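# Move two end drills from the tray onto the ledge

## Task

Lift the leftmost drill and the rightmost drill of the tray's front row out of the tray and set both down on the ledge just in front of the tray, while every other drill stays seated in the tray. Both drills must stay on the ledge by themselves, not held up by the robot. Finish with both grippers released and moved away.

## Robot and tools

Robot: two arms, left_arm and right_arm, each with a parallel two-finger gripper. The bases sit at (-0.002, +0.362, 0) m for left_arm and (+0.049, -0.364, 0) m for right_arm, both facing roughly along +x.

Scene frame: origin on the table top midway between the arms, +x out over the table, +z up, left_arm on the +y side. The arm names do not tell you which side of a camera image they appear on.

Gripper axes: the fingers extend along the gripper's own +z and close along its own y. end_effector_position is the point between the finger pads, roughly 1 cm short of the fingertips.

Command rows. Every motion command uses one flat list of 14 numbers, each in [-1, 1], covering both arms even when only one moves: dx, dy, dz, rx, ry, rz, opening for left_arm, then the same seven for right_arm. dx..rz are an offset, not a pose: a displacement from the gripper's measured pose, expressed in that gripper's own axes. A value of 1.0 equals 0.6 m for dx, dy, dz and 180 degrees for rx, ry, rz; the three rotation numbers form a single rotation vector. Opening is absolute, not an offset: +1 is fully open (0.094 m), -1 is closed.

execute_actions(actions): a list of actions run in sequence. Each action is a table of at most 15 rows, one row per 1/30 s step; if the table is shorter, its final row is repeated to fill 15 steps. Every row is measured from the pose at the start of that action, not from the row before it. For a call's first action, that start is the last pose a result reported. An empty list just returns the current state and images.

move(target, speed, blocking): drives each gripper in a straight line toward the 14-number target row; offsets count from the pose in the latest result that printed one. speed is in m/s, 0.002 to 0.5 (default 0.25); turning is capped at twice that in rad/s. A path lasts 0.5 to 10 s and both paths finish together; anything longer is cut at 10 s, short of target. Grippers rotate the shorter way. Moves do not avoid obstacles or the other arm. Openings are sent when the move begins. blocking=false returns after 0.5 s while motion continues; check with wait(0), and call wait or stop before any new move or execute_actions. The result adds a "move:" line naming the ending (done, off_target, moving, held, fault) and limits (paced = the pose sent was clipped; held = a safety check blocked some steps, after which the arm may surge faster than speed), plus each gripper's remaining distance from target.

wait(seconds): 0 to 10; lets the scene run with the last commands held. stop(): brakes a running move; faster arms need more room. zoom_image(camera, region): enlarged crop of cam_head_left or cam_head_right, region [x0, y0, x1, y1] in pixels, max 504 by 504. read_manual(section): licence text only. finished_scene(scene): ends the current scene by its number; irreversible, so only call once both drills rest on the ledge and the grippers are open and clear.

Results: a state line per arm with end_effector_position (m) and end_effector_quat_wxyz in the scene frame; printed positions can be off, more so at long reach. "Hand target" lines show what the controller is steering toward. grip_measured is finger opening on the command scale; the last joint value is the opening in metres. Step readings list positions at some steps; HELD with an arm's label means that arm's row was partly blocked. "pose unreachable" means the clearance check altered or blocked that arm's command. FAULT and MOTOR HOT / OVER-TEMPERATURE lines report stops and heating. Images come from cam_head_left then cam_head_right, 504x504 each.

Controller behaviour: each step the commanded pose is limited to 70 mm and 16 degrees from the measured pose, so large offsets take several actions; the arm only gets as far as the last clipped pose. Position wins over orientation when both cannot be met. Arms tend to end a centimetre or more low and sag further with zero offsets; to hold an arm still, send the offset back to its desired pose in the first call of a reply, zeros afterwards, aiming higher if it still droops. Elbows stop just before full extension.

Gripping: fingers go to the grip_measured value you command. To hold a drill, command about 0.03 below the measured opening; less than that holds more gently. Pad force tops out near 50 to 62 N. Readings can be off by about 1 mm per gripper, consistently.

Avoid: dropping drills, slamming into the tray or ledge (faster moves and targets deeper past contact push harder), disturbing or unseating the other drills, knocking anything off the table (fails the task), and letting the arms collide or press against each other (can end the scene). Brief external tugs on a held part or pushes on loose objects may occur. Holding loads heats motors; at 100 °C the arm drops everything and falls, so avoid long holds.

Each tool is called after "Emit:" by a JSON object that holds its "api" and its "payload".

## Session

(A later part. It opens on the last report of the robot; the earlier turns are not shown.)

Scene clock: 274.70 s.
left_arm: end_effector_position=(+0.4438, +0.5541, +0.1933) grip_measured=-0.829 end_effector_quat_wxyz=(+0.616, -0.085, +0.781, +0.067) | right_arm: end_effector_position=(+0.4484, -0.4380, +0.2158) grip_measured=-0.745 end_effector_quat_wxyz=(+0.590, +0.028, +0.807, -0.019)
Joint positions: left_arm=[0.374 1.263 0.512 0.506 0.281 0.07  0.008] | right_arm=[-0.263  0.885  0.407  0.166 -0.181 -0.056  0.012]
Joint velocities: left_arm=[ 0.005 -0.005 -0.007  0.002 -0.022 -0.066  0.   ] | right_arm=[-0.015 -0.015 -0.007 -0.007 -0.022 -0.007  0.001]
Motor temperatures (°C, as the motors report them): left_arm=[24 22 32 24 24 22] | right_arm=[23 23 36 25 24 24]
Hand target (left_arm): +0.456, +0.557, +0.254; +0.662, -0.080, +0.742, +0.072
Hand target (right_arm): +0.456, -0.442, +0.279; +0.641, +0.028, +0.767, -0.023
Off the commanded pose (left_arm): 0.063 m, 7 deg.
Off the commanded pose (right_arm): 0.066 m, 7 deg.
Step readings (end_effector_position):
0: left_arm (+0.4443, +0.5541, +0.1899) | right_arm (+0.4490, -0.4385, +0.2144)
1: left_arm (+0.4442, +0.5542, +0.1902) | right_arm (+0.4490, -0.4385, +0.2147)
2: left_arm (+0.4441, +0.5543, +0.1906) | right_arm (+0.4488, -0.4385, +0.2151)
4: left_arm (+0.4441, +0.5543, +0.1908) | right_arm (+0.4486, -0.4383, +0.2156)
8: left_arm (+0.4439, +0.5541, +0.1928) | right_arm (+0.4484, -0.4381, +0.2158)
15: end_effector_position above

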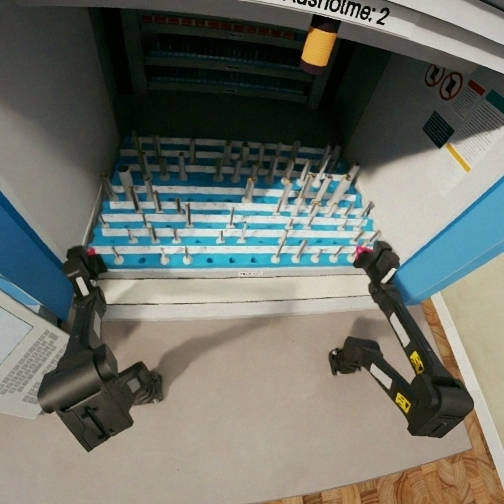

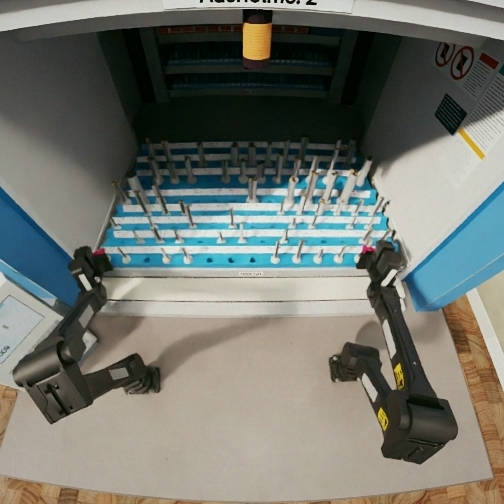

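Emit:
{"api": "execute_actions", "payload": {"actions": [[[-0.108,0,-0.005,0,-0.042,0,-0.88,-0.11,-0.004,-0.02,0,-0.045,0,-0.82],[-0.11,0,-0.011,0,-0.045,0,-0.88,-0.11,-0.004,-0.024,0,-0.048,0,-0.82],[-0.112,0,-0.016,0,-0.048,0,-0.88,-0.11,-0.003,-0.028,0,-0.051,0,-0.82],[-0.113,0,-0.021,0,-0.051,0,-0.88,-0.11,-0.003,-0.032,0,-0.054,0,-0.82]]]}}

Scene clock: 292.70 s.
left_arm: end_effector_position=(+0.4432, +0.5535, +0.1986) grip_measured=-0.829 end_effector_quat_wxyz=(+0.620, -0.083, +0.777, +0.069) | right_arm: end_effector_position=(+0.4481, -0.4377, +0.2172) grip_measured=-0.745 end_effector_quat_wxyz=(+0.592, +0.025, +0.806, -0.019)
Joint positions: left_arm=[0.374 1.251 0.512 0.506 0.282 0.07  0.008] | right_arm=[-0.265  0.882  0.407  0.166 -0.186 -0.06   0.012]
Joint velocities: left_arm=[-0.015  0.005 -0.012  0.002  0.007  0.022 -0.001] | right_arm=[-0.005 -0.005 -0.007 -0.022  0.007 -0.007 -0.001]
Motor temperatures (°C, as the motors report them): left_arm=[24 22 32 24 24 22] | right_arm=[23 23 36 25 24 25]
Hand target (left_arm): +0.446, +0.554, +0.261; +0.675, -0.077, +0.730, +0.075
Hand target (right_arm): +0.449, -0.440, +0.282; +0.656, +0.025, +0.754, -0.023
Off the commanded pose (left_arm): 0.064 m, 9 deg.
Off the commanded pose (right_arm): 0.067 m, 10 deg.
Step readings (end_effector_position):
0: left_arm (+0.4438, +0.5541, +0.1933) | right_arm (+0.4484, -0.4380, +0.2158)
1: left_arm (+0.4438, +0.5541, +0.1936) | right_arm (+0.4484, -0.4380, +0.2161)
2: left_arm (+0.4437, +0.5540, +0.1943) | right_arm (+0.4483, -0.4379, +0.2165)
4: left_arm (+0.4434, +0.5537, +0.1968) | right_arm (+0.4481, -0.4376, +0.2172)
8: left_arm (+0.4432, +0.5535, +0.1986) | right_arm (+0.4481, -0.4377, +0.2172)
15: end_effector_position above

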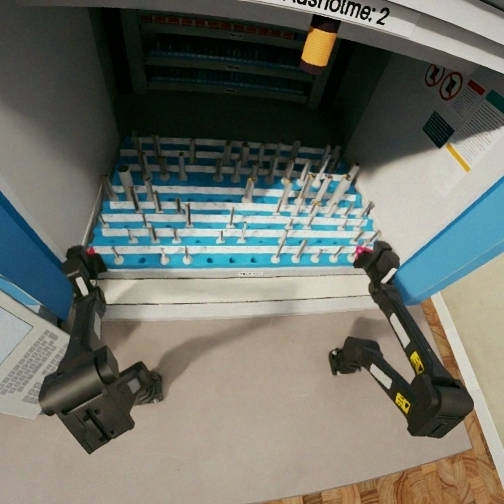

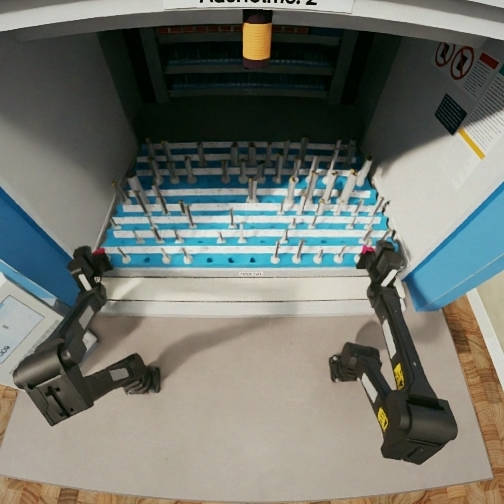

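Emit:
{"api": "execute_actions", "payload": {"actions": [[[-0.106,-0.002,-0.028,0,-0.048,0,-0.88,-0.104,0,-0.04,0,-0.054,0,-0.82],[-0.106,-0.003,-0.034,0,-0.048,0,-0.88,-0.1,0.002,-0.048,0,-0.054,0,-0.82],[-0.106,-0.004,-0.04,0,-0.048,0,-0.88,-0.097,0.004,-0.055,0,-0.054,0,-0.82]]]}}

Emit:
{"api": "zoom_image", "payload": {"camera": "cam_head_left", "region": [335, 230, 395, 272]}}

Emit:
{"api": "zoom_image", "payload": {"camera": "cam_head_right", "region": [73, 235, 133, 277]}}

Scene clock: 299.23 s.
left_arm: end_effector_position=(+0.4431, +0.5535, +0.1995) grip_measured=-0.829 end_effector_quat_wxyz=(+0.621, -0.083, +0.777, +0.069) | right_arm: end_effector_position=(+0.4421, -0.4369, +0.2209) grip_measured=-0.745 end_effector_quat_wxyz=(+0.598, +0.025, +0.801, -0.021)
Joint positions: left_arm=[0.374 1.249 0.512 0.506 0.282 0.07  0.008] | right_arm=[-0.266  0.851  0.393  0.166 -0.186 -0.06   0.012]
Joint velocities: left_arm=[-0.015 -0.005  0.017  0.007 -0.022 -0.037 -0.002] | right_arm=[ 0.005  0.005  0.046 -0.012 -0.066 -0.051 -0.001]
Motor temperatures (°C, as the motors report them): left_arm=[24 22 31 24 25 22] | right_arm=[23 23 35 26 24 25]
Hand target (left_arm): +0.436, +0.549, +0.263; +0.676, -0.076, +0.729, +0.076
Hand target (right_arm): +0.436, -0.435, +0.280; +0.657, +0.023, +0.753, -0.022
Off the commanded pose (left_arm): 0.067 m, 9 deg.
Off the commanded pose (right_arm): 0.062 m, 9 deg.
Step readings (end_effector_position):
0: left_arm (+0.4432, +0.5535, +0.1986) | right_arm (+0.4481, -0.4377, +0.2172)
1: left_arm (+0.4431, +0.5535, +0.1989) | right_arm (+0.4479, -0.4375, +0.2171)
2: left_arm (+0.4431, +0.5535, +0.1993) | right_arm (+0.4473, -0.4374, +0.2171)
4: left_arm (+0.4431, +0.5535, +0.1995) | right_arm (+0.4453, -0.4371, +0.2185)
8: left_arm (+0.4431, +0.5535, +0.1995) | right_arm (+0.4422, -0.4369, +0.2206)
15: end_effector_position above

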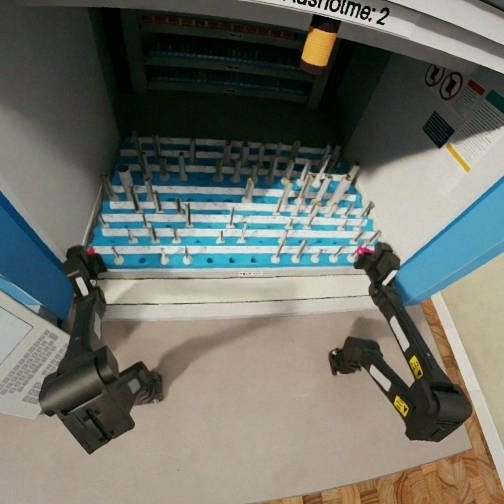

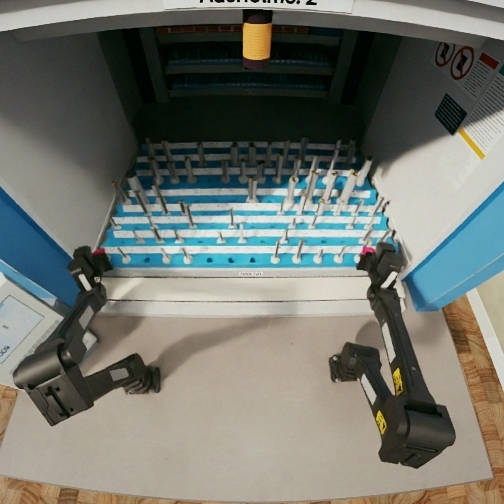

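Region (335, 230, 395, 272) of cam_head_left's 504x504 image, scaled by 8.400, with more detail than that image has; it fills the top 353 rows of this view, and the rest is white.

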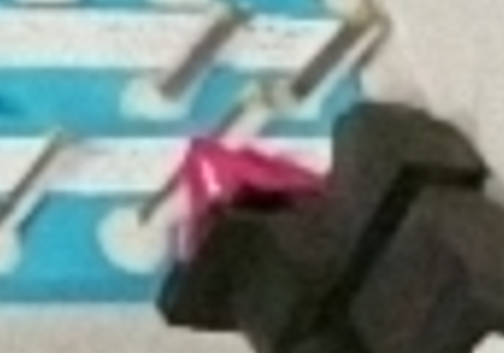

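Region (73, 235, 133, 277) of cam_head_right's 504x504 image, scaled by 8.400, with more detail than that image has; it fills the top 353 rows of this view, and the rest is white.

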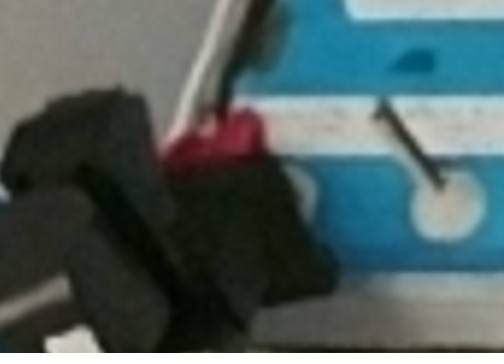

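Emit:
{"api": "execute_actions", "payload": {"actions": [[[-0.108,0,-0.027,-0.001,-0.045,0.003,-0.88,-0.075,0.002,-0.035,0,-0.04,0,-0.82],[-0.11,0.004,-0.014,-0.002,-0.042,0.006,-0.88,-0.055,0.001,-0.022,0,-0.03,0,-0.82],[-0.112,0.008,0,-0.002,-0.039,0.008,-0.88,-0.04,0,-0.01,0,-0.02,0,-0.82],[-0.1147,0.011,0.0115,-0.0027,-0.0366,0.0107,-0.88,-0.03,0,0,0,-0.012,0,-0.82],[-0.1147,0.011,0.0115,-0.0027,-0.0366,0.0107,-0.88,-0.03,0,0.003,0,-0.01,0,-0.82],[-0.1147,0.011,0.0115,-0.0027,-0.0366,0.0107,-0.88,-0.03,0,0.003,0,-0.01,0,-0.82],[-0.1147,0.011,0.0115,-0.0027,-0.0366,0.0107,-0.88,-0.03,0,0.003,0,-0.01,0,-0.82],[-0.1147,0.011,0.0115,-0.0027,-0.0366,0.0107,-0.88,-0.03,0,0.003,0,-0.01,0,-0.7],[-0.1147,0.011,0.0115,-0.0027,-0.0366,0.0107,-0.88,-0.03,0,0.003,0,-0.01,0,-0.5]]]}}

Scene clock: 327.37 s.
left_arm: end_effector_position=(+0.4434, +0.5537, +0.1981) grip_measured=-0.829 end_effector_quat_wxyz=(+0.615, -0.081, +0.781, +0.069) | right_arm: end_effector_position=(+0.4423, -0.4372, +0.2186) grip_measured=-0.502 end_effector_quat_wxyz=(+0.596, +0.026, +0.802, -0.022)
Joint positions: left_arm=[0.374 1.248 0.517 0.485 0.282 0.078 0.008] | right_arm=[-0.266  0.856  0.392  0.166 -0.184 -0.06   0.023]
Joint velocities: left_arm=[-0.015 -0.024 -0.002 -0.012 -0.037 -0.051  0.   ] | right_arm=[-0.015 -0.005 -0.017 -0.012 -0.007  0.007 -0.001]
Motor temperatures (°C, as the motors report them): left_arm=[24 23 30 24 25 23] | right_arm=[23 23 34 26 24 25]
Hand target (left_arm): +0.458, +0.563, +0.265; +0.662, -0.068, +0.741, +0.088
Hand target (right_arm): +0.448, -0.437, +0.238; +0.611, +0.025, +0.791, -0.022
Off the commanded pose (left_arm): 0.071 m, 8 deg.
Off the commanded pose (right_arm): 0.020 m, 2 deg.
Step readings (end_effector_position):
0: left_arm (+0.4431, +0.5535, +0.1995) | right_arm (+0.4421, -0.4369, +0.2209)
1: left_arm (+0.4430, +0.5534, +0.1990) | right_arm (+0.4419, -0.4369, +0.2205)
2: left_arm (+0.4428, +0.5533, +0.1983) | right_arm (+0.4420, -0.4370, +0.2200)
4: left_arm (+0.4433, +0.5536, +0.1980) | right_arm (+0.4423, -0.4371, +0.2187)
8: left_arm (+0.4434, +0.5537, +0.1982) | right_arm (+0.4423, -0.4372, +0.2186)
15: end_effector_position above

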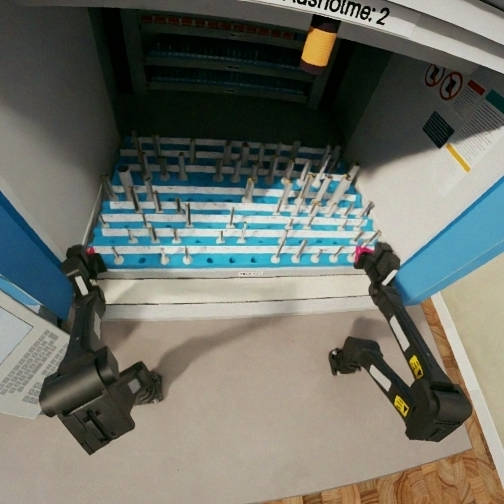

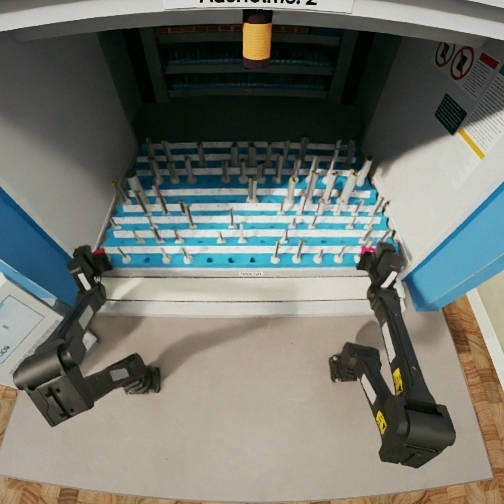

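Emit:
{"api": "execute_actions", "payload": {"actions": [[[-0.114,0.008,0,-0.003,-0.042,0.011,-0.88,-0.02,0,0.006,0,-0.008,0,-0.5],[-0.113,0.005,-0.01,-0.003,-0.045,0.013,-0.88,-0.01,0,0.009,0,-0.006,0,-0.5],[-0.113,0.002,-0.021,-0.0036,-0.0487,0.0142,-0.88,0,0,0.012,0,-0.004,0,-0.5],[-0.113,0.002,-0.021,-0.0036,-0.0487,0.0142,-0.88,0.01,0,0.015,0,-0.002,0,-0.5],[-0.113,0.002,-0.021,-0.0036,-0.0487,0.0142,-0.88,0.02,0,0.018,0,0,0,-0.5],[-0.113,0.002,-0.021,-0.0036,-0.0487,0.0142,-0.88,0.03,-0.001,0.021,0,0,0,-0.5],[-0.113,0.002,-0.021,-0.0036,-0.0487,0.0142,-0.88,0.04,-0.001,0.024,0,0,0,-0.5],[-0.113,0.002,-0.021,-0.0036,-0.0487,0.0142,-0.88,0.05,-0.001,0.027,0,0,0,-0.5]]]}}

Emit:
{"api": "zoom_image", "payload": {"camera": "cam_head_left", "region": [335, 230, 395, 272]}}

Emit:
{"api": "zoom_image", "payload": {"camera": "cam_head_right", "region": [73, 235, 133, 277]}}

Emit:
{"api": "zoom_image", "payload": {"camera": "cam_head_left", "region": [65, 235, 125, 277]}}

Scene clock: 335.87 s.
left_arm: end_effector_position=(+0.4428, +0.5534, +0.2023) grip_measured=-0.829 end_effector_quat_wxyz=(+0.619, -0.079, +0.778, +0.072) | right_arm: end_effector_position=(+0.4432, -0.4375, +0.1702) grip_measured=-0.502 end_effector_quat_wxyz=(+0.575, +0.029, +0.817, -0.017)
Joint positions: left_arm=[0.374 1.239 0.517 0.485 0.282 0.081 0.008] | right_arm=[-0.266  0.974  0.334  0.291 -0.184 -0.06   0.023]
Joint velocities: left_arm=[-0.005 -0.015 -0.012  0.007 -0.007  0.022 -0.001] | right_arm=[-0.005 -0.005 -0.002  0.076 -0.051 -0.007  0.   ]
Motor temperatures (°C, as the motors report them): left_arm=[24 22 31 24 25 22] | right_arm=[23 23 34 26 24 25]
Hand target (left_arm): +0.445, +0.555, +0.266; +0.671, -0.062, +0.733, +0.095
Hand target (right_arm): +0.448, -0.438, +0.185; +0.596, +0.026, +0.803, -0.021
Off the commanded pose (left_arm): 0.065 m, 9 deg.
Off the commanded pose (right_arm): 0.016 m, 3 deg.
Step readings (end_effector_position):
0: left_arm (+0.4434, +0.5537, +0.1981) | right_arm (+0.4423, -0.4372, +0.2186)
1: left_arm (+0.4434, +0.5536, +0.1985) | right_arm (+0.4424, -0.4373, +0.2185)
2: left_arm (+0.4433, +0.5536, +0.1994) | right_arm (+0.4426, -0.4373, +0.2181)
4: left_arm (+0.4429, +0.5534, +0.2022) | right_arm (+0.4442, -0.4377, +0.2164)
8: left_arm (+0.4428, +0.5534, +0.2023) | right_arm (+0.4469, -0.4385, +0.2005)
15: end_effector_position above

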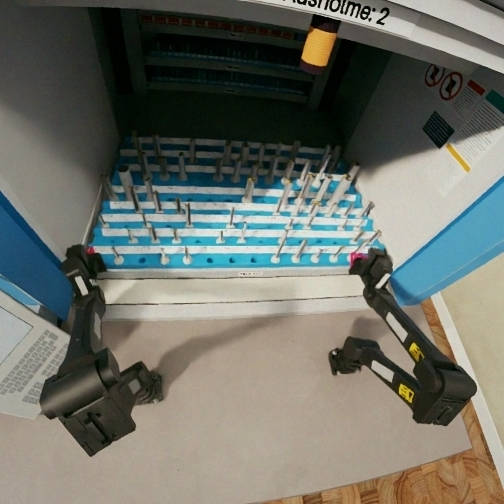

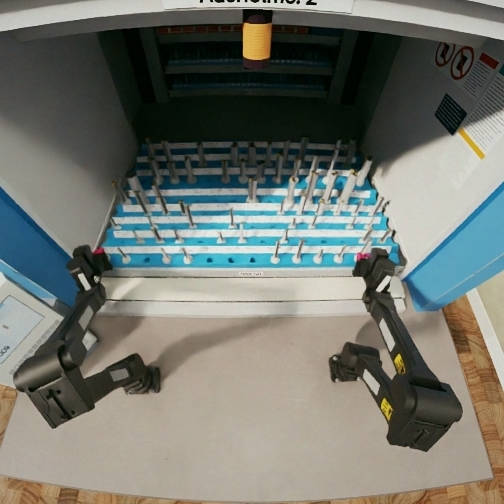

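Region (335, 230, 395, 272) of cam_head_left's 504x504 image, scaled by 8.400, with more detail than that image has; it fills the top 353 rows of this view, and the rest is white.

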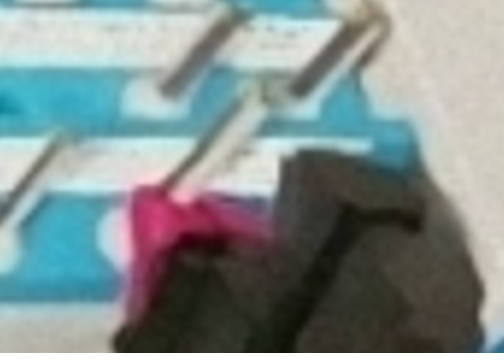

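Region (73, 235, 133, 277) of cam_head_right's 504x504 image, scaled by 8.400, with more detail than that image has; it fills the top 353 rows of this view, and the rest is white.

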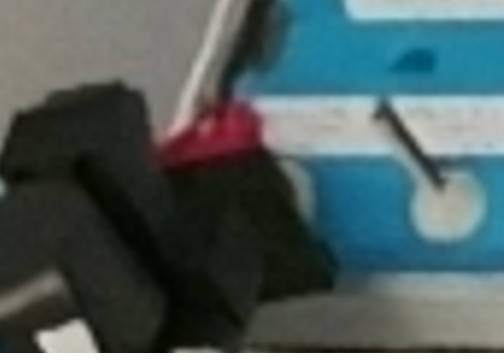

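Region (65, 235, 125, 277) of cam_head_left's 504x504 image, scaled by 8.400, with more detail than that image has; it fills the top 353 rows of this view, and the rest is white.

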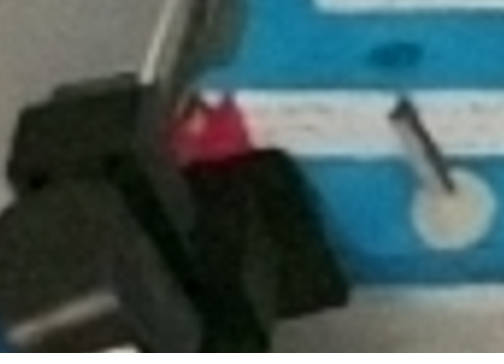

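Emit:
{"api": "execute_actions", "payload": {"actions": [[[-0.1147,0.011,0.0115,-0.0027,-0.037,0.0107,-0.88,-0.035,-0.003,0.004,0.001,-0.016,-0.002,-0.5],[-0.1147,0.011,0.0115,-0.0027,-0.037,0.0107,-0.88,-0.045,-0.004,0.006,0.001,-0.018,-0.003,-0.5],[-0.1147,0.011,0.0115,-0.0027,-0.037,0.0107,-0.88,-0.055,-0.005,0.008,0.001,-0.02,-0.003,-0.5],[-0.1147,0.011,0.0115,-0.0027,-0.037,0.0107,-0.88,-0.065,-0.006,0.011,0.001,-0.022,-0.004,-0.5],[-0.116,0.002,-0.021,-0.0036,-0.046,0.013,-0.88,-0.075,-0.007,0.013,0.0015,-0.024,-0.004,-0.5],[-0.116,0.002,-0.021,-0.0036,-0.046,0.013,-0.88,-0.083,-0.008,0.015,0.0015,-0.026,-0.005,-0.5],[-0.116,0.002,-0.021,-0.0036,-0.046,0.013,-0.88,-0.091,-0.0085,0.016,0.0017,-0.028,-0.0052,-0.5],[-0.116,0.002,-0.021,-0.0036,-0.046,0.013,-0.88,-0.091,-0.0085,0.016,0.0017,-0.028,-0.0052,-0.5],[-0.12,0.011,0.0105,-0.0027,-0.037,0.0107,-0.88,-0.091,-0.0085,0.016,0.0017,-0.028,-0.0052,-0.5],[-0.12,0.011,0.0105,-0.0027,-0.037,0.0107,-0.88,-0.091,-0.0085,0.016,0.0017,-0.028,-0.0052,-0.5],[-0.12,0.011,0.0105,-0.0027,-0.037,0.0107,-0.88,-0.091,-0.0085,0.016,0.0017,-0.028,-0.0052,-0.5],[-0.12,0.011,0.0105,-0.0027,-0.037,0.0107,-0.88,-0.091,-0.0085,0.016,0.0017,-0.028,-0.0052,-0.5],[-0.121,0.002,-0.022,-0.0036,-0.046,0.013,-0.88,-0.091,-0.0085,0.016,0.0017,-0.028,-0.0052,-0.5]]]}}

Scene clock: 350.27 s.
left_arm: end_effector_position=(+0.4428, +0.5534, +0.2050) grip_measured=-0.829 end_effector_quat_wxyz=(+0.615, -0.080, +0.781, +0.072) | right_arm: end_effector_position=(+0.4532, -0.4402, +0.1894) grip_measured=-0.502 end_effector_quat_wxyz=(+0.591, +0.027, +0.806, -0.021)
Joint positions: left_arm=[0.373 1.227 0.525 0.456 0.277 0.084 0.008] | right_arm=[-0.266  0.974  0.366  0.299 -0.184 -0.06   0.023]
Joint velocities: left_arm=[-0.005 -0.005  0.012  0.002 -0.066 -0.007 -0.   ] | right_arm=[ 0.005 -0.005 -0.002 -0.002  0.022 -0.022 -0.   ]
Motor temperatures (°C, as the motors report them): left_arm=[24 22 31 24 25 22] | right_arm=[23 23 33 26 24 25]
Hand target (left_arm): +0.444, +0.554, +0.274; +0.671, -0.061, +0.733, +0.096
Hand target (right_arm): +0.468, -0.445, +0.218; +0.611, +0.024, +0.791, -0.026
Off the commanded pose (left_arm): 0.071 m, 9 deg.
Off the commanded pose (right_arm): 0.034 m, 3 deg.
Step readings (end_effector_position):
0: left_arm (+0.4428, +0.5534, +0.2023) | right_arm (+0.4439, -0.4377, +0.1721)
1: left_arm (+0.4429, +0.5534, +0.2017) | right_arm (+0.4439, -0.4377, +0.1721)
2: left_arm (+0.4431, +0.5536, +0.2014) | right_arm (+0.4439, -0.4377, +0.1721)
4: left_arm (+0.4431, +0.5536, +0.2018) | right_arm (+0.4439, -0.4377, +0.1721)
8: left_arm (+0.4429, +0.5533, +0.2041) | right_arm (+0.4467, -0.4385, +0.1773)
15: end_effector_position above

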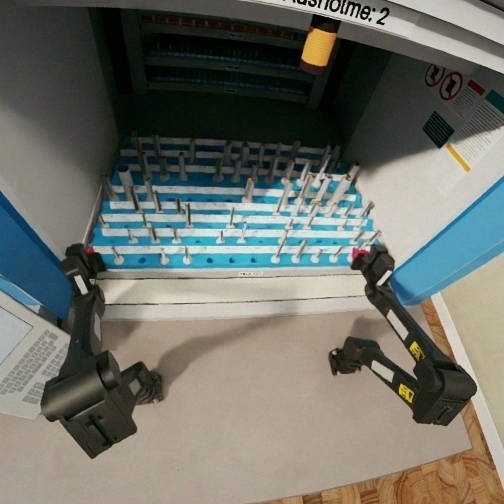

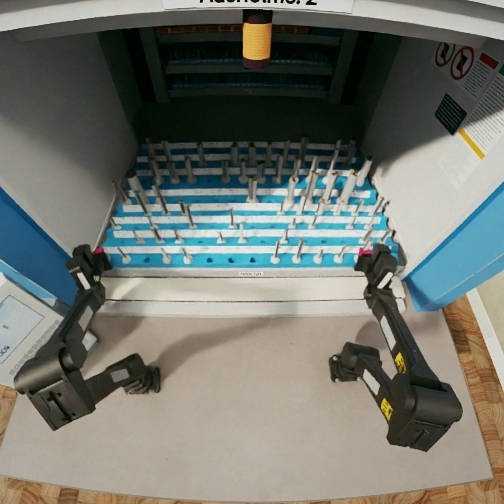

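Emit:
{"api": "execute_actions", "payload": {"actions": [[[-0.114,0.007,-0.005,-0.003,-0.044,0.012,-0.88,-0.056,-0.003,0.011,0.001,-0.0172,-0.0032,-0.56],[-0.113,0.012,0.01,-0.003,-0.04,0.011,-0.88,-0.056,-0.003,0.011,0.001,-0.0172,-0.0032,-0.62],[-0.1127,0.016,0.023,-0.003,-0.0366,0.0105,-0.88,-0.056,-0.003,0.011,0.001,-0.0172,-0.0032,-0.66],[-0.1127,0.016,0.023,-0.003,-0.0366,0.0105,-0.88,-0.056,-0.003,0.011,0.001,-0.0172,-0.0032,-0.69],[-0.1127,0.016,0.023,-0.003,-0.0366,0.0105,-0.88,-0.056,-0.003,0.011,0.001,-0.0172,-0.0032,-0.72],[-0.1127,0.016,0.023,-0.003,-0.0366,0.0105,-0.88,-0.056,-0.003,0.011,0.001,-0.0172,-0.0032,-0.75],[-0.1127,0.016,0.023,-0.003,-0.0366,0.0105,-0.88,-0.056,-0.003,0.011,0.001,-0.0172,-0.0032,-0.78],[-0.1127,0.016,0.023,-0.003,-0.0366,0.0105,-0.88,-0.056,-0.003,0.011,0.001,-0.0172,-0.0032,-0.81]]]}}

Scene clock: 362.30 s.
left_arm: end_effector_position=(+0.4432, +0.5536, +0.2043) grip_measured=-0.829 end_effector_quat_wxyz=(+0.612, -0.080, +0.783, +0.072) | right_arm: end_effector_position=(+0.4535, -0.4388, +0.1894) grip_measured=-0.746 end_effector_quat_wxyz=(+0.592, +0.025, +0.806, -0.020)
Joint positions: left_arm=[0.373 1.227 0.528 0.446 0.277 0.085 0.008] | right_arm=[-0.263  0.974  0.366  0.299 -0.184 -0.061  0.012]
Joint velocities: left_arm=[ 0.005 -0.005  0.007  0.017 -0.051  0.037 -0.002] | right_arm=[ 0.005 -0.005 -0.012 -0.022  0.066  0.066 -0.   ]
Motor temperatures (°C, as the motors report them): left_arm=[24 23 31 24 25 22] | right_arm=[23 23 35 26 24 25]
Hand target (left_arm): +0.463, +0.566, +0.268; +0.656, -0.065, +0.746, +0.092
Hand target (right_arm): +0.468, -0.443, +0.220; +0.613, +0.023, +0.789, -0.026
Off the commanded pose (left_arm): 0.070 m, 7 deg.
Off the commanded pose (right_arm): 0.034 m, 3 deg.
Step readings (end_effector_position):
0: left_arm (+0.4428, +0.5534, +0.2050) | right_arm (+0.4532, -0.4402, +0.1894)
1: left_arm (+0.4427, +0.5533, +0.2045) | right_arm (+0.4532, -0.4402, +0.1894)
2: left_arm (+0.4426, +0.5532, +0.2039) | right_arm (+0.4532, -0.4402, +0.1894)
4: left_arm (+0.4430, +0.5535, +0.2040) | right_arm (+0.4533, -0.4398, +0.1894)
8: left_arm (+0.4432, +0.5536, +0.2043) | right_arm (+0.4535, -0.4388, +0.1894)
15: end_effector_position above

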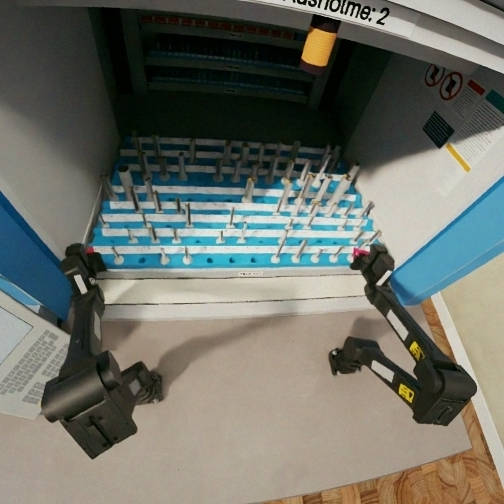

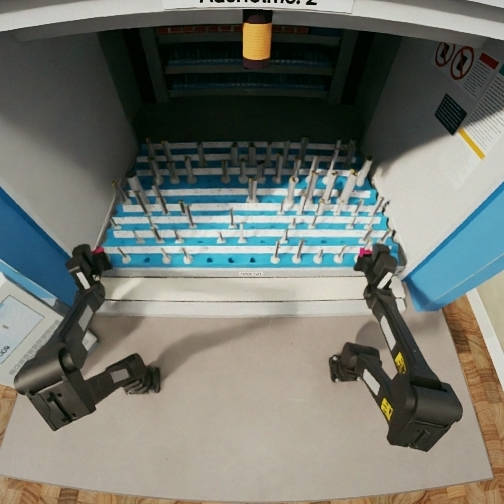

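Emit:
{"api": "execute_actions", "payload": {"actions": [[[-0.113,0.008,0.005,-0.002,-0.04,0.004,-0.88,-0.062,-0.003,0.01,0.001,-0.02,-0.003,-0.81],[-0.113,0.004,-0.01,-0.002,-0.045,0,-0.88,-0.068,-0.004,0.009,0.001,-0.023,-0.003,-0.81],[-0.113,0.001,-0.021,-0.002,-0.049,-0.004,-0.88,-0.075,-0.004,0.008,0.001,-0.025,-0.003,-0.81],[-0.113,0.001,-0.021,-0.002,-0.049,-0.004,-0.88,-0.081,-0.005,0.007,0.002,-0.028,-0.004,-0.81],[-0.115,0.001,-0.021,-0.002,-0.049,-0.004,-0.88,-0.087,-0.005,0.006,0.002,-0.03,-0.004,-0.81],[-0.117,0.001,-0.021,-0.002,-0.049,-0.004,-0.88,-0.093,-0.006,0.005,0.002,-0.0328,-0.004,-0.81],[-0.119,0.005,0.008,-0.002,-0.041,-0.004,-0.88,-0.096,-0.006,0.004,0.002,-0.0328,-0.004,-0.81],[-0.119,0.005,0.008,-0.002,-0.041,-0.004,-0.88,-0.099,-0.006,0.003,0.002,-0.0328,-0.004,-0.81],[-0.119,0.005,0.008,-0.002,-0.041,-0.004,-0.88,-0.102,-0.006,0.002,0.002,-0.0328,-0.004,-0.81],[-0.119,0.005,0.008,-0.002,-0.041,-0.004,-0.88,-0.105,-0.006,0.001,0.002,-0.0328,-0.004,-0.81],[-0.122,0.001,-0.022,-0.002,-0.049,-0.004,-0.88,-0.108,-0.006,0,0.002,-0.0328,-0.004,-0.81],[-0.122,0.001,-0.022,-0.002,-0.049,-0.004,-0.88,-0.112,-0.006,-0.001,0.002,-0.0328,-0.004,-0.81]]]}}

Scene clock: 374.70 s.
left_arm: end_effector_position=(+0.4424, +0.5532, +0.2071) grip_measured=-0.829 end_effector_quat_wxyz=(+0.614, -0.084, +0.782, +0.071) | right_arm: end_effector_position=(+0.4528, -0.4386, +0.1904) grip_measured=-0.746 end_effector_quat_wxyz=(+0.585, +0.024, +0.810, -0.019)
Joint positions: left_arm=[0.372 1.218 0.528 0.441 0.274 0.077 0.008] | right_arm=[-0.263  0.963  0.375  0.263 -0.184 -0.065  0.012]
Joint velocities: left_arm=[ 0.005  0.005  0.002 -0.007 -0.007 -0.051 -0.001] | right_arm=[-0.015 -0.015  0.012 -0.056 -0.081 -0.022 -0.001]
Motor temperatures (°C, as the motors report them): left_arm=[24 22 34 24 25 22] | right_arm=[23 23 35 25 24 24]
Hand target (left_arm): +0.446, +0.554, +0.277; +0.670, -0.079, +0.734, +0.077
Hand target (right_arm): +0.469, -0.443, +0.253; +0.632, +0.021, +0.774, -0.028
Off the commanded pose (left_arm): 0.072 m, 9 deg.
Off the commanded pose (right_arm): 0.067 m, 7 deg.
Step readings (end_effector_position):
0: left_arm (+0.4432, +0.5536, +0.2043) | right_arm (+0.4535, -0.4388, +0.1894)
1: left_arm (+0.4431, +0.5535, +0.2044) | right_arm (+0.4535, -0.4388, +0.1894)
2: left_arm (+0.4430, +0.5535, +0.2053) | right_arm (+0.4535, -0.4388, +0.1894)
4: left_arm (+0.4428, +0.5533, +0.2070) | right_arm (+0.4534, -0.4387, +0.1899)
8: left_arm (+0.4425, +0.5533, +0.2061) | right_arm (+0.4532, -0.4387, +0.1903)
15: end_effector_position above

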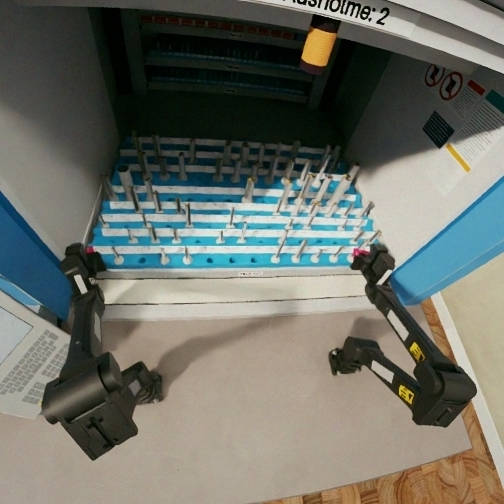

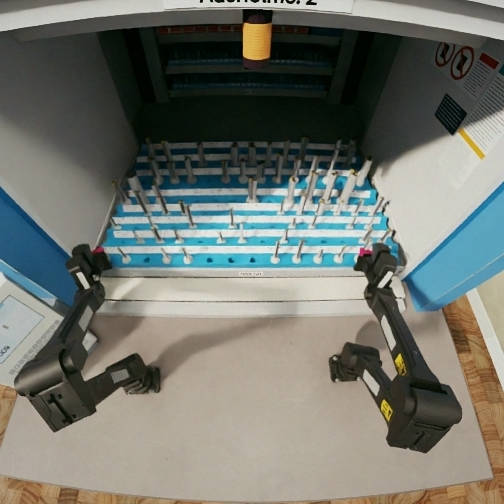

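Emit:
{"api": "execute_actions", "payload": {"actions": [[[-0.101,0.01,0.0285,-0.002,-0.0275,0.002,-0.88,-0.11,-0.004,-0.012,0.002,-0.042,-0.004,-0.81],[-0.101,0.01,0.0285,-0.002,-0.0275,0.002,-0.88,-0.11,-0.002,-0.022,0.002,-0.047,-0.004,-0.81],[-0.101,0.01,0.0285,-0.002,-0.0275,0.002,-0.88,-0.111,0,-0.032,0.002,-0.0515,-0.004,-0.81],[-0.101,0.01,0.0285,-0.002,-0.0275,0.002,-0.88,-0.111,0,-0.032,0.002,-0.0515,-0.004,-0.81],[-0.101,0.01,0.0285,-0.002,-0.0275,0.002,-0.88,-0.111,0,-0.032,0.002,-0.0515,-0.004,-0.81],[-0.101,0.01,0.0285,-0.002,-0.0275,0.002,-0.88,-0.111,0,-0.032,0.002,-0.0515,-0.004,-0.81],[-0.101,0.01,0.0285,-0.002,-0.0275,0.002,-0.88,-0.111,0,-0.032,0.002,-0.0515,-0.004,-0.81],[-0.101,0.01,0.0285,-0.002,-0.0275,0.002,-0.88,-0.111,0,-0.032,0.002,-0.0515,-0.004,-0.81],[-0.118,0.001,-0.024,-0.002,-0.043,0.002,-0.88,-0.111,0,-0.032,0.002,-0.0515,-0.004,-0.81]]]}}

Scene clock: 400.63 s.
left_arm: end_effector_position=(+0.4405, +0.5526, +0.2240) grip_measured=-0.829 end_effector_quat_wxyz=(+0.620, -0.083, +0.777, +0.074) | right_arm: end_effector_position=(+0.4525, -0.4380, +0.1925) grip_measured=-0.746 end_effector_quat_wxyz=(+0.587, +0.023, +0.809, -0.020)
Joint positions: left_arm=[0.371 1.177 0.54  0.406 0.27  0.074 0.008] | right_arm=[-0.262  0.957  0.376  0.261 -0.184 -0.067  0.012]
Joint velocities: left_arm=[-0.005  0.005 -0.022  0.007 -0.022  0.007  0.   ] | right_arm=[-0.015  0.005 -0.012 -0.012 -0.022 -0.007  0.   ]
Motor temperatures (°C, as the motors report them): left_arm=[24 23 33 24 25 23] | right_arm=[23 23 37 25 24 24]
Hand target (left_arm): +0.443, +0.554, +0.279; +0.664, -0.077, +0.739, +0.082
Hand target (right_arm): +0.455, -0.439, +0.257; +0.648, +0.019, +0.760, -0.028
Off the commanded pose (left_arm): 0.056 m, 7 deg.
Off the commanded pose (right_arm): 0.067 m, 9 deg.
Step readings (end_effector_position):
0: left_arm (+0.4424, +0.5532, +0.2071) | right_arm (+0.4528, -0.4386, +0.1904)
1: left_arm (+0.4428, +0.5536, +0.2063) | right_arm (+0.4527, -0.4386, +0.1910)
2: left_arm (+0.4434, +0.5541, +0.2064) | right_arm (+0.4526, -0.4382, +0.1916)
4: left_arm (+0.4439, +0.5544, +0.2064) | right_arm (+0.4525, -0.4380, +0.1925)
8: left_arm (+0.4440, +0.5545, +0.2063) | right_arm (+0.4525, -0.4380, +0.1925)
15: end_effector_position above

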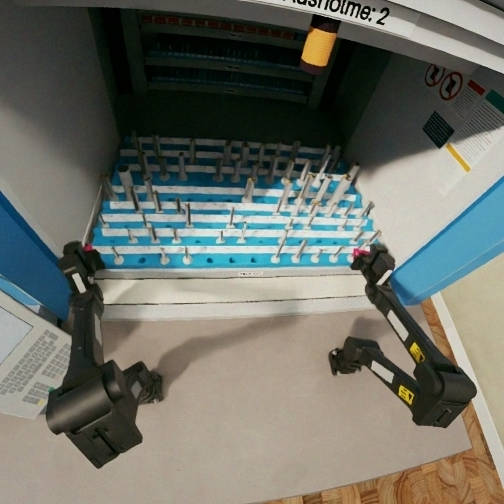

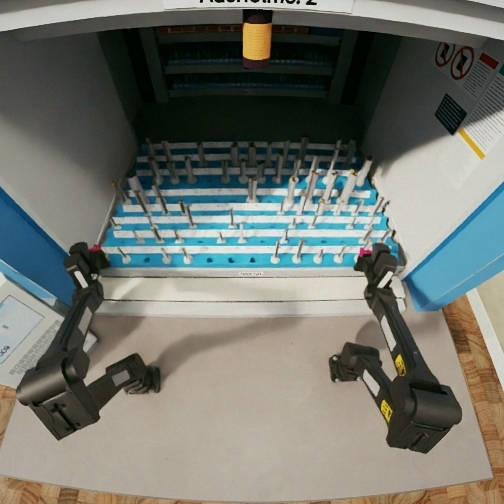

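Emit:
{"api": "execute_actions", "payload": {"actions": [[[-0.101,0.01,0.0285,-0.002,-0.0275,0.002,-0.88,-0.099,-0.007,0.019,0.001,-0.025,-0.002,-0.81],[-0.101,0.01,0.0285,-0.002,-0.0275,0.002,-0.88,-0.099,-0.007,0.019,0.001,-0.025,-0.002,-0.81],[-0.101,0.01,0.0285,-0.002,-0.0275,0.002,-0.88,-0.099,-0.007,0.019,0.001,-0.025,-0.002,-0.81],[-0.101,0.01,0.0285,-0.002,-0.0275,0.002,-0.88,-0.099,-0.007,0.019,0.001,-0.025,-0.002,-0.81],[-0.101,0.01,0.0285,-0.002,-0.0275,0.002,-0.88,-0.099,-0.007,0.019,0.001,-0.025,-0.002,-0.81],[-0.101,0.01,0.0285,-0.002,-0.0275,0.002,-0.88,-0.099,-0.007,0.019,0.001,-0.025,-0.002,-0.81],[-0.101,0.01,0.0285,-0.002,-0.0275,0.002,-0.88,-0.099,-0.007,0.019,0.001,-0.025,-0.002,-0.81],[-0.101,0.01,0.0285,-0.002,-0.0275,0.002,-0.88,-0.099,-0.007,0.019,0.001,-0.025,-0.002,-0.81],[-0.118,0.001,-0.02,-0.002,-0.041,0.002,-0.88,-0.115,0,-0.033,0.002,-0.048,-0.002,-0.81]]]}}

Scene clock: 409.07 s.
left_arm: end_effector_position=(+0.4403, +0.5528, +0.2257) grip_measured=-0.829 end_effector_quat_wxyz=(+0.614, -0.086, +0.781, +0.072) | right_arm: end_effector_position=(+0.4521, -0.4380, +0.1978) grip_measured=-0.746 end_effector_quat_wxyz=(+0.586, +0.023, +0.809, -0.021)
Joint positions: left_arm=[0.371 1.167 0.55  0.371 0.267 0.073 0.008] | right_arm=[-0.261  0.941  0.385  0.234 -0.181 -0.068  0.012]
Joint velocities: left_arm=[-0.015 -0.015 -0.002  0.002 -0.037 -0.066  0.   ] | right_arm=[-0.005 -0.015  0.007 -0.002  0.007  0.051  0.   ]
Motor temperatures (°C, as the motors report them): left_arm=[24 23 33 24 25 23] | right_arm=[23 23 37 26 24 25]
Hand target (left_arm): +0.442, +0.553, +0.294; +0.668, -0.077, +0.736, +0.084
Hand target (right_arm): +0.455, -0.438, +0.262; +0.646, +0.020, +0.763, -0.027
Off the commanded pose (left_arm): 0.070 m, 8 deg.
Off the commanded pose (right_arm): 0.066 m, 9 deg.
Step readings (end_effector_position):
0: left_arm (+0.4405, +0.5526, +0.2240) | right_arm (+0.4525, -0.4380, +0.1925)
1: left_arm (+0.4406, +0.5530, +0.2230) | right_arm (+0.4529, -0.4383, +0.1906)
2: left_arm (+0.4413, +0.5533, +0.2233) | right_arm (+0.4536, -0.4386, +0.1904)
4: left_arm (+0.4416, +0.5534, +0.2230) | right_arm (+0.4540, -0.4387, +0.1903)
8: left_arm (+0.4418, +0.5535, +0.2231) | right_arm (+0.4540, -0.4387, +0.1903)
15: end_effector_position above

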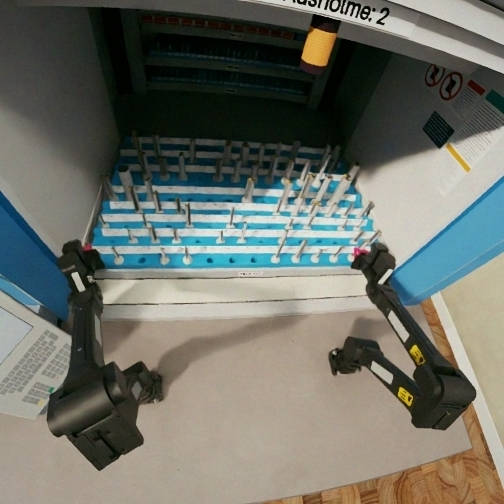

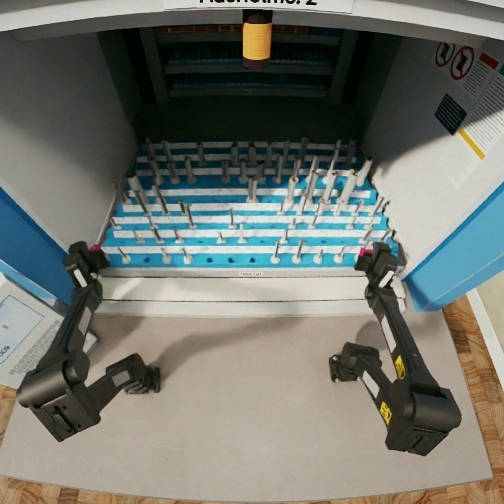

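Emit:
{"api": "execute_actions", "payload": {"actions": [[[-0.0875,0.012,0.0445,-0.001,-0.016,0.001,-0.88,-0.086,-0.008,0.028,0.001,-0.013,-0.001,-0.81],[-0.0875,0.012,0.0445,-0.001,-0.016,0.001,-0.88,-0.086,-0.008,0.028,0.001,-0.013,-0.001,-0.81],[-0.0875,0.012,0.0445,-0.001,-0.016,0.001,-0.88,-0.086,-0.008,0.028,0.001,-0.013,-0.001,-0.81],[-0.0875,0.012,0.0445,-0.001,-0.016,0.001,-0.88,-0.086,-0.008,0.028,0.001,-0.013,-0.001,-0.81],[-0.0875,0.012,0.0445,-0.001,-0.016,0.001,-0.88,-0.086,-0.008,0.028,0.001,-0.013,-0.001,-0.81],[-0.0875,0.012,0.0445,-0.001,-0.016,0.001,-0.88,-0.086,-0.008,0.028,0.001,-0.013,-0.001,-0.81],[-0.0875,0.012,0.0445,-0.001,-0.016,0.001,-0.88,-0.086,-0.008,0.028,0.001,-0.013,-0.001,-0.81],[-0.0875,0.012,0.0445,-0.001,-0.016,0.001,-0.88,-0.086,-0.008,0.028,0.001,-0.013,-0.001,-0.81],[-0.118,0.002,-0.02,-0.002,-0.04,0.003,-0.88,-0.115,0,-0.031,0.002,-0.046,-0.002,-0.81]]]}}

Scene clock: 419.50 s.
left_arm: end_effector_position=(+0.4389, +0.5518, +0.2542) grip_measured=-0.829 end_effector_quat_wxyz=(+0.627, -0.084, +0.770, +0.077) | right_arm: end_effector_position=(+0.4515, -0.4379, +0.2064) grip_measured=-0.746 end_effector_quat_wxyz=(+0.586, +0.022, +0.810, -0.023)
Joint positions: left_arm=[0.37  1.113 0.574 0.328 0.266 0.069 0.008] | right_arm=[-0.26   0.917  0.401  0.192 -0.178 -0.071  0.012]
Joint velocities: left_arm=[-0.015 -0.239  0.002 -0.002  0.051 -0.081 -0.   ] | right_arm=[ 0.005 -0.015 -0.002  0.017 -0.037  0.022  0.001]
Motor temperatures (°C, as the motors report them): left_arm=[24 23 33 24 25 22] | right_arm=[23 23 36 26 24 25]
Hand target (left_arm): +0.443, +0.555, +0.297; +0.661, -0.079, +0.741, +0.084
Hand target (right_arm): +0.455, -0.438, +0.267; +0.643, +0.020, +0.765, -0.028
Off the commanded pose (left_arm): 0.044 m, 5 deg.
Off the commanded pose (right_arm): 0.063 m, 8 deg.
Step readings (end_effector_position):
0: left_arm (+0.4403, +0.5528, +0.2257) | right_arm (+0.4521, -0.4380, +0.1978)
1: left_arm (+0.4411, +0.5535, +0.2242) | right_arm (+0.4526, -0.4383, +0.1952)
2: left_arm (+0.4429, +0.5546, +0.2243) | right_arm (+0.4540, -0.4388, +0.1941)
4: left_arm (+0.4453, +0.5558, +0.2236) | right_arm (+0.4547, -0.4385, +0.1934)
8: left_arm (+0.4455, +0.5555, +0.2234) | right_arm (+0.4546, -0.4385, +0.1930)
15: end_effector_position above

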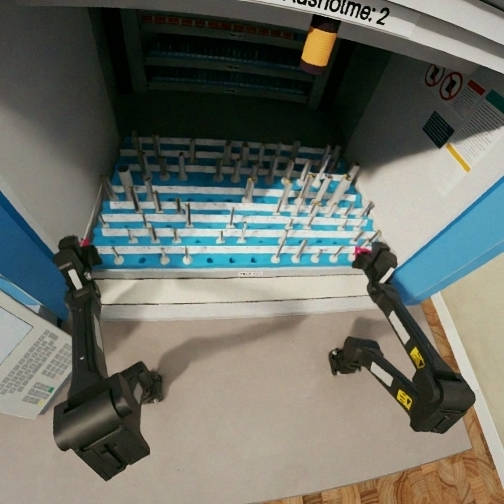

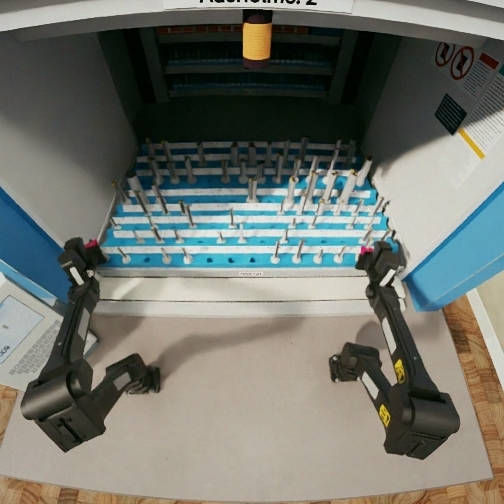

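Emit:
{"api": "execute_actions", "payload": {"actions": [[[-0.072,0.004,-0.007,0,-0.029,0,-0.88,-0.092,-0.008,0.025,0.001,-0.017,-0.001,-0.81],[-0.072,0.004,-0.007,0,-0.029,0,-0.88,-0.092,-0.008,0.025,0.001,-0.017,-0.001,-0.81],[-0.072,0.004,-0.007,0,-0.029,0,-0.88,-0.092,-0.008,0.025,0.001,-0.017,-0.001,-0.81],[-0.072,0.004,-0.007,0,-0.029,0,-0.88,-0.092,-0.008,0.025,0.001,-0.017,-0.001,-0.81],[-0.072,0.004,-0.007,0,-0.029,0,-0.88,-0.092,-0.008,0.025,0.001,-0.017,-0.001,-0.81],[-0.072,0.004,-0.007,0,-0.029,0,-0.88,-0.092,-0.008,0.025,0.001,-0.017,-0.001,-0.81],[-0.072,0.004,-0.007,0,-0.029,0,-0.88,-0.092,-0.008,0.025,0.001,-0.017,-0.001,-0.81],[-0.072,0.004,-0.007,0,-0.029,0,-0.88,-0.118,0,-0.032,0.002,-0.047,0,-0.81]]]}}

Emit:
{"api": "zoom_image", "payload": {"camera": "cam_head_right", "region": [50, 220, 140, 290]}}

Emit:
{"api": "zoom_image", "payload": {"camera": "cam_head_left", "region": [330, 220, 400, 275]}}

Scene clock: 427.20 s.
left_arm: end_effector_position=(+0.4380, +0.5504, +0.2588) grip_measured=-0.829 end_effector_quat_wxyz=(+0.632, -0.084, +0.767, +0.074) | right_arm: end_effector_position=(+0.4497, -0.4377, +0.2194) grip_measured=-0.746 end_effector_quat_wxyz=(+0.591, +0.023, +0.806, -0.024)
Joint positions: left_arm=[0.37  1.103 0.574 0.328 0.271 0.061 0.008] | right_arm=[-0.26   0.883  0.415  0.157 -0.176 -0.069  0.012]
Joint velocities: left_arm=[-0.015 -0.015 -0.002 -0.012  0.037  0.022  0.   ] | right_arm=[-0.005 -0.005 -0.017 -0.002 -0.037  0.095  0.001]
Motor temperatures (°C, as the motors report them): left_arm=[24 22 33 24 25 22] | right_arm=[23 23 36 26 24 25]
Hand target (left_arm): +0.441, +0.554, +0.297; +0.661, -0.080, +0.741, +0.081
Hand target (right_arm): +0.454, -0.438, +0.278; +0.644, +0.022, +0.765, -0.027
Off the commanded pose (left_arm): 0.039 m, 5 deg.
Off the commanded pose (right_arm): 0.061 m, 8 deg.
Step readings (end_effector_position):
0: left_arm (+0.4378, +0.5512, +0.2588) | right_arm (+0.4515, -0.4379, +0.2064)
1: left_arm (+0.4379, +0.5509, +0.2588) | right_arm (+0.4519, -0.4381, +0.2040)
2: left_arm (+0.4379, +0.5506, +0.2588) | right_arm (+0.4532, -0.4386, +0.2031)
4: left_arm (+0.4380, +0.5504, +0.2588) | right_arm (+0.4546, -0.4386, +0.2007)
8: left_arm (+0.4380, +0.5504, +0.2588) | right_arm (+0.4539, -0.4385, +0.2037)
15: end_effector_position above

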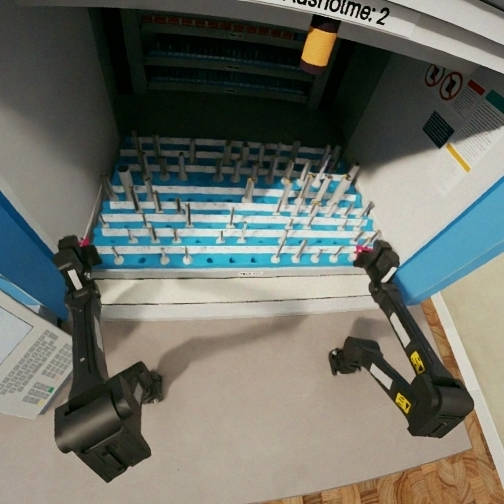

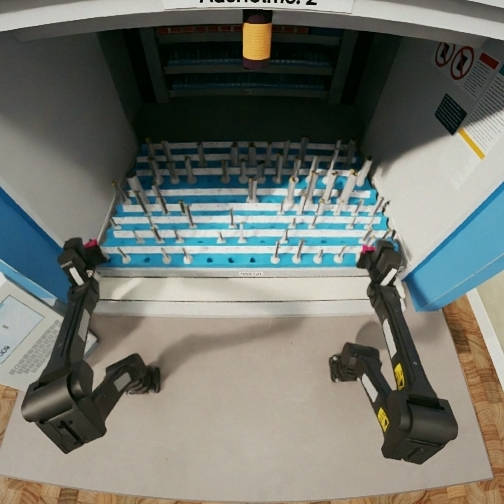

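Region (50, 220, 140, 290) of cam_head_right's 504x504 image, scaled by 5.600, with more detail than that image has.

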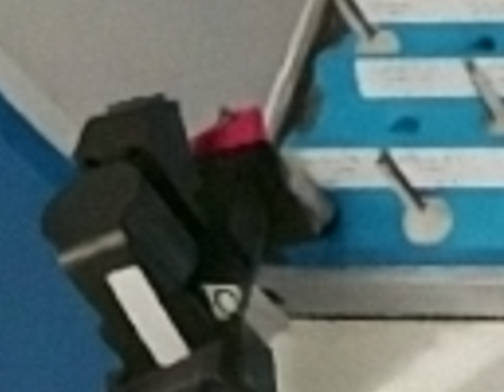

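Region (330, 220, 400, 275) of cam_head_left's 504x504 image, scaled by 7.200, with more detail than that image has; it fills the top 396 rows of this view, and the rest is white.

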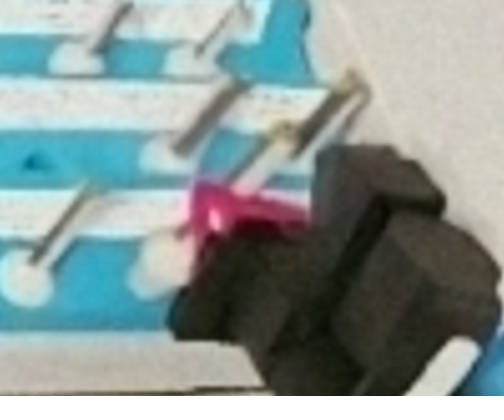

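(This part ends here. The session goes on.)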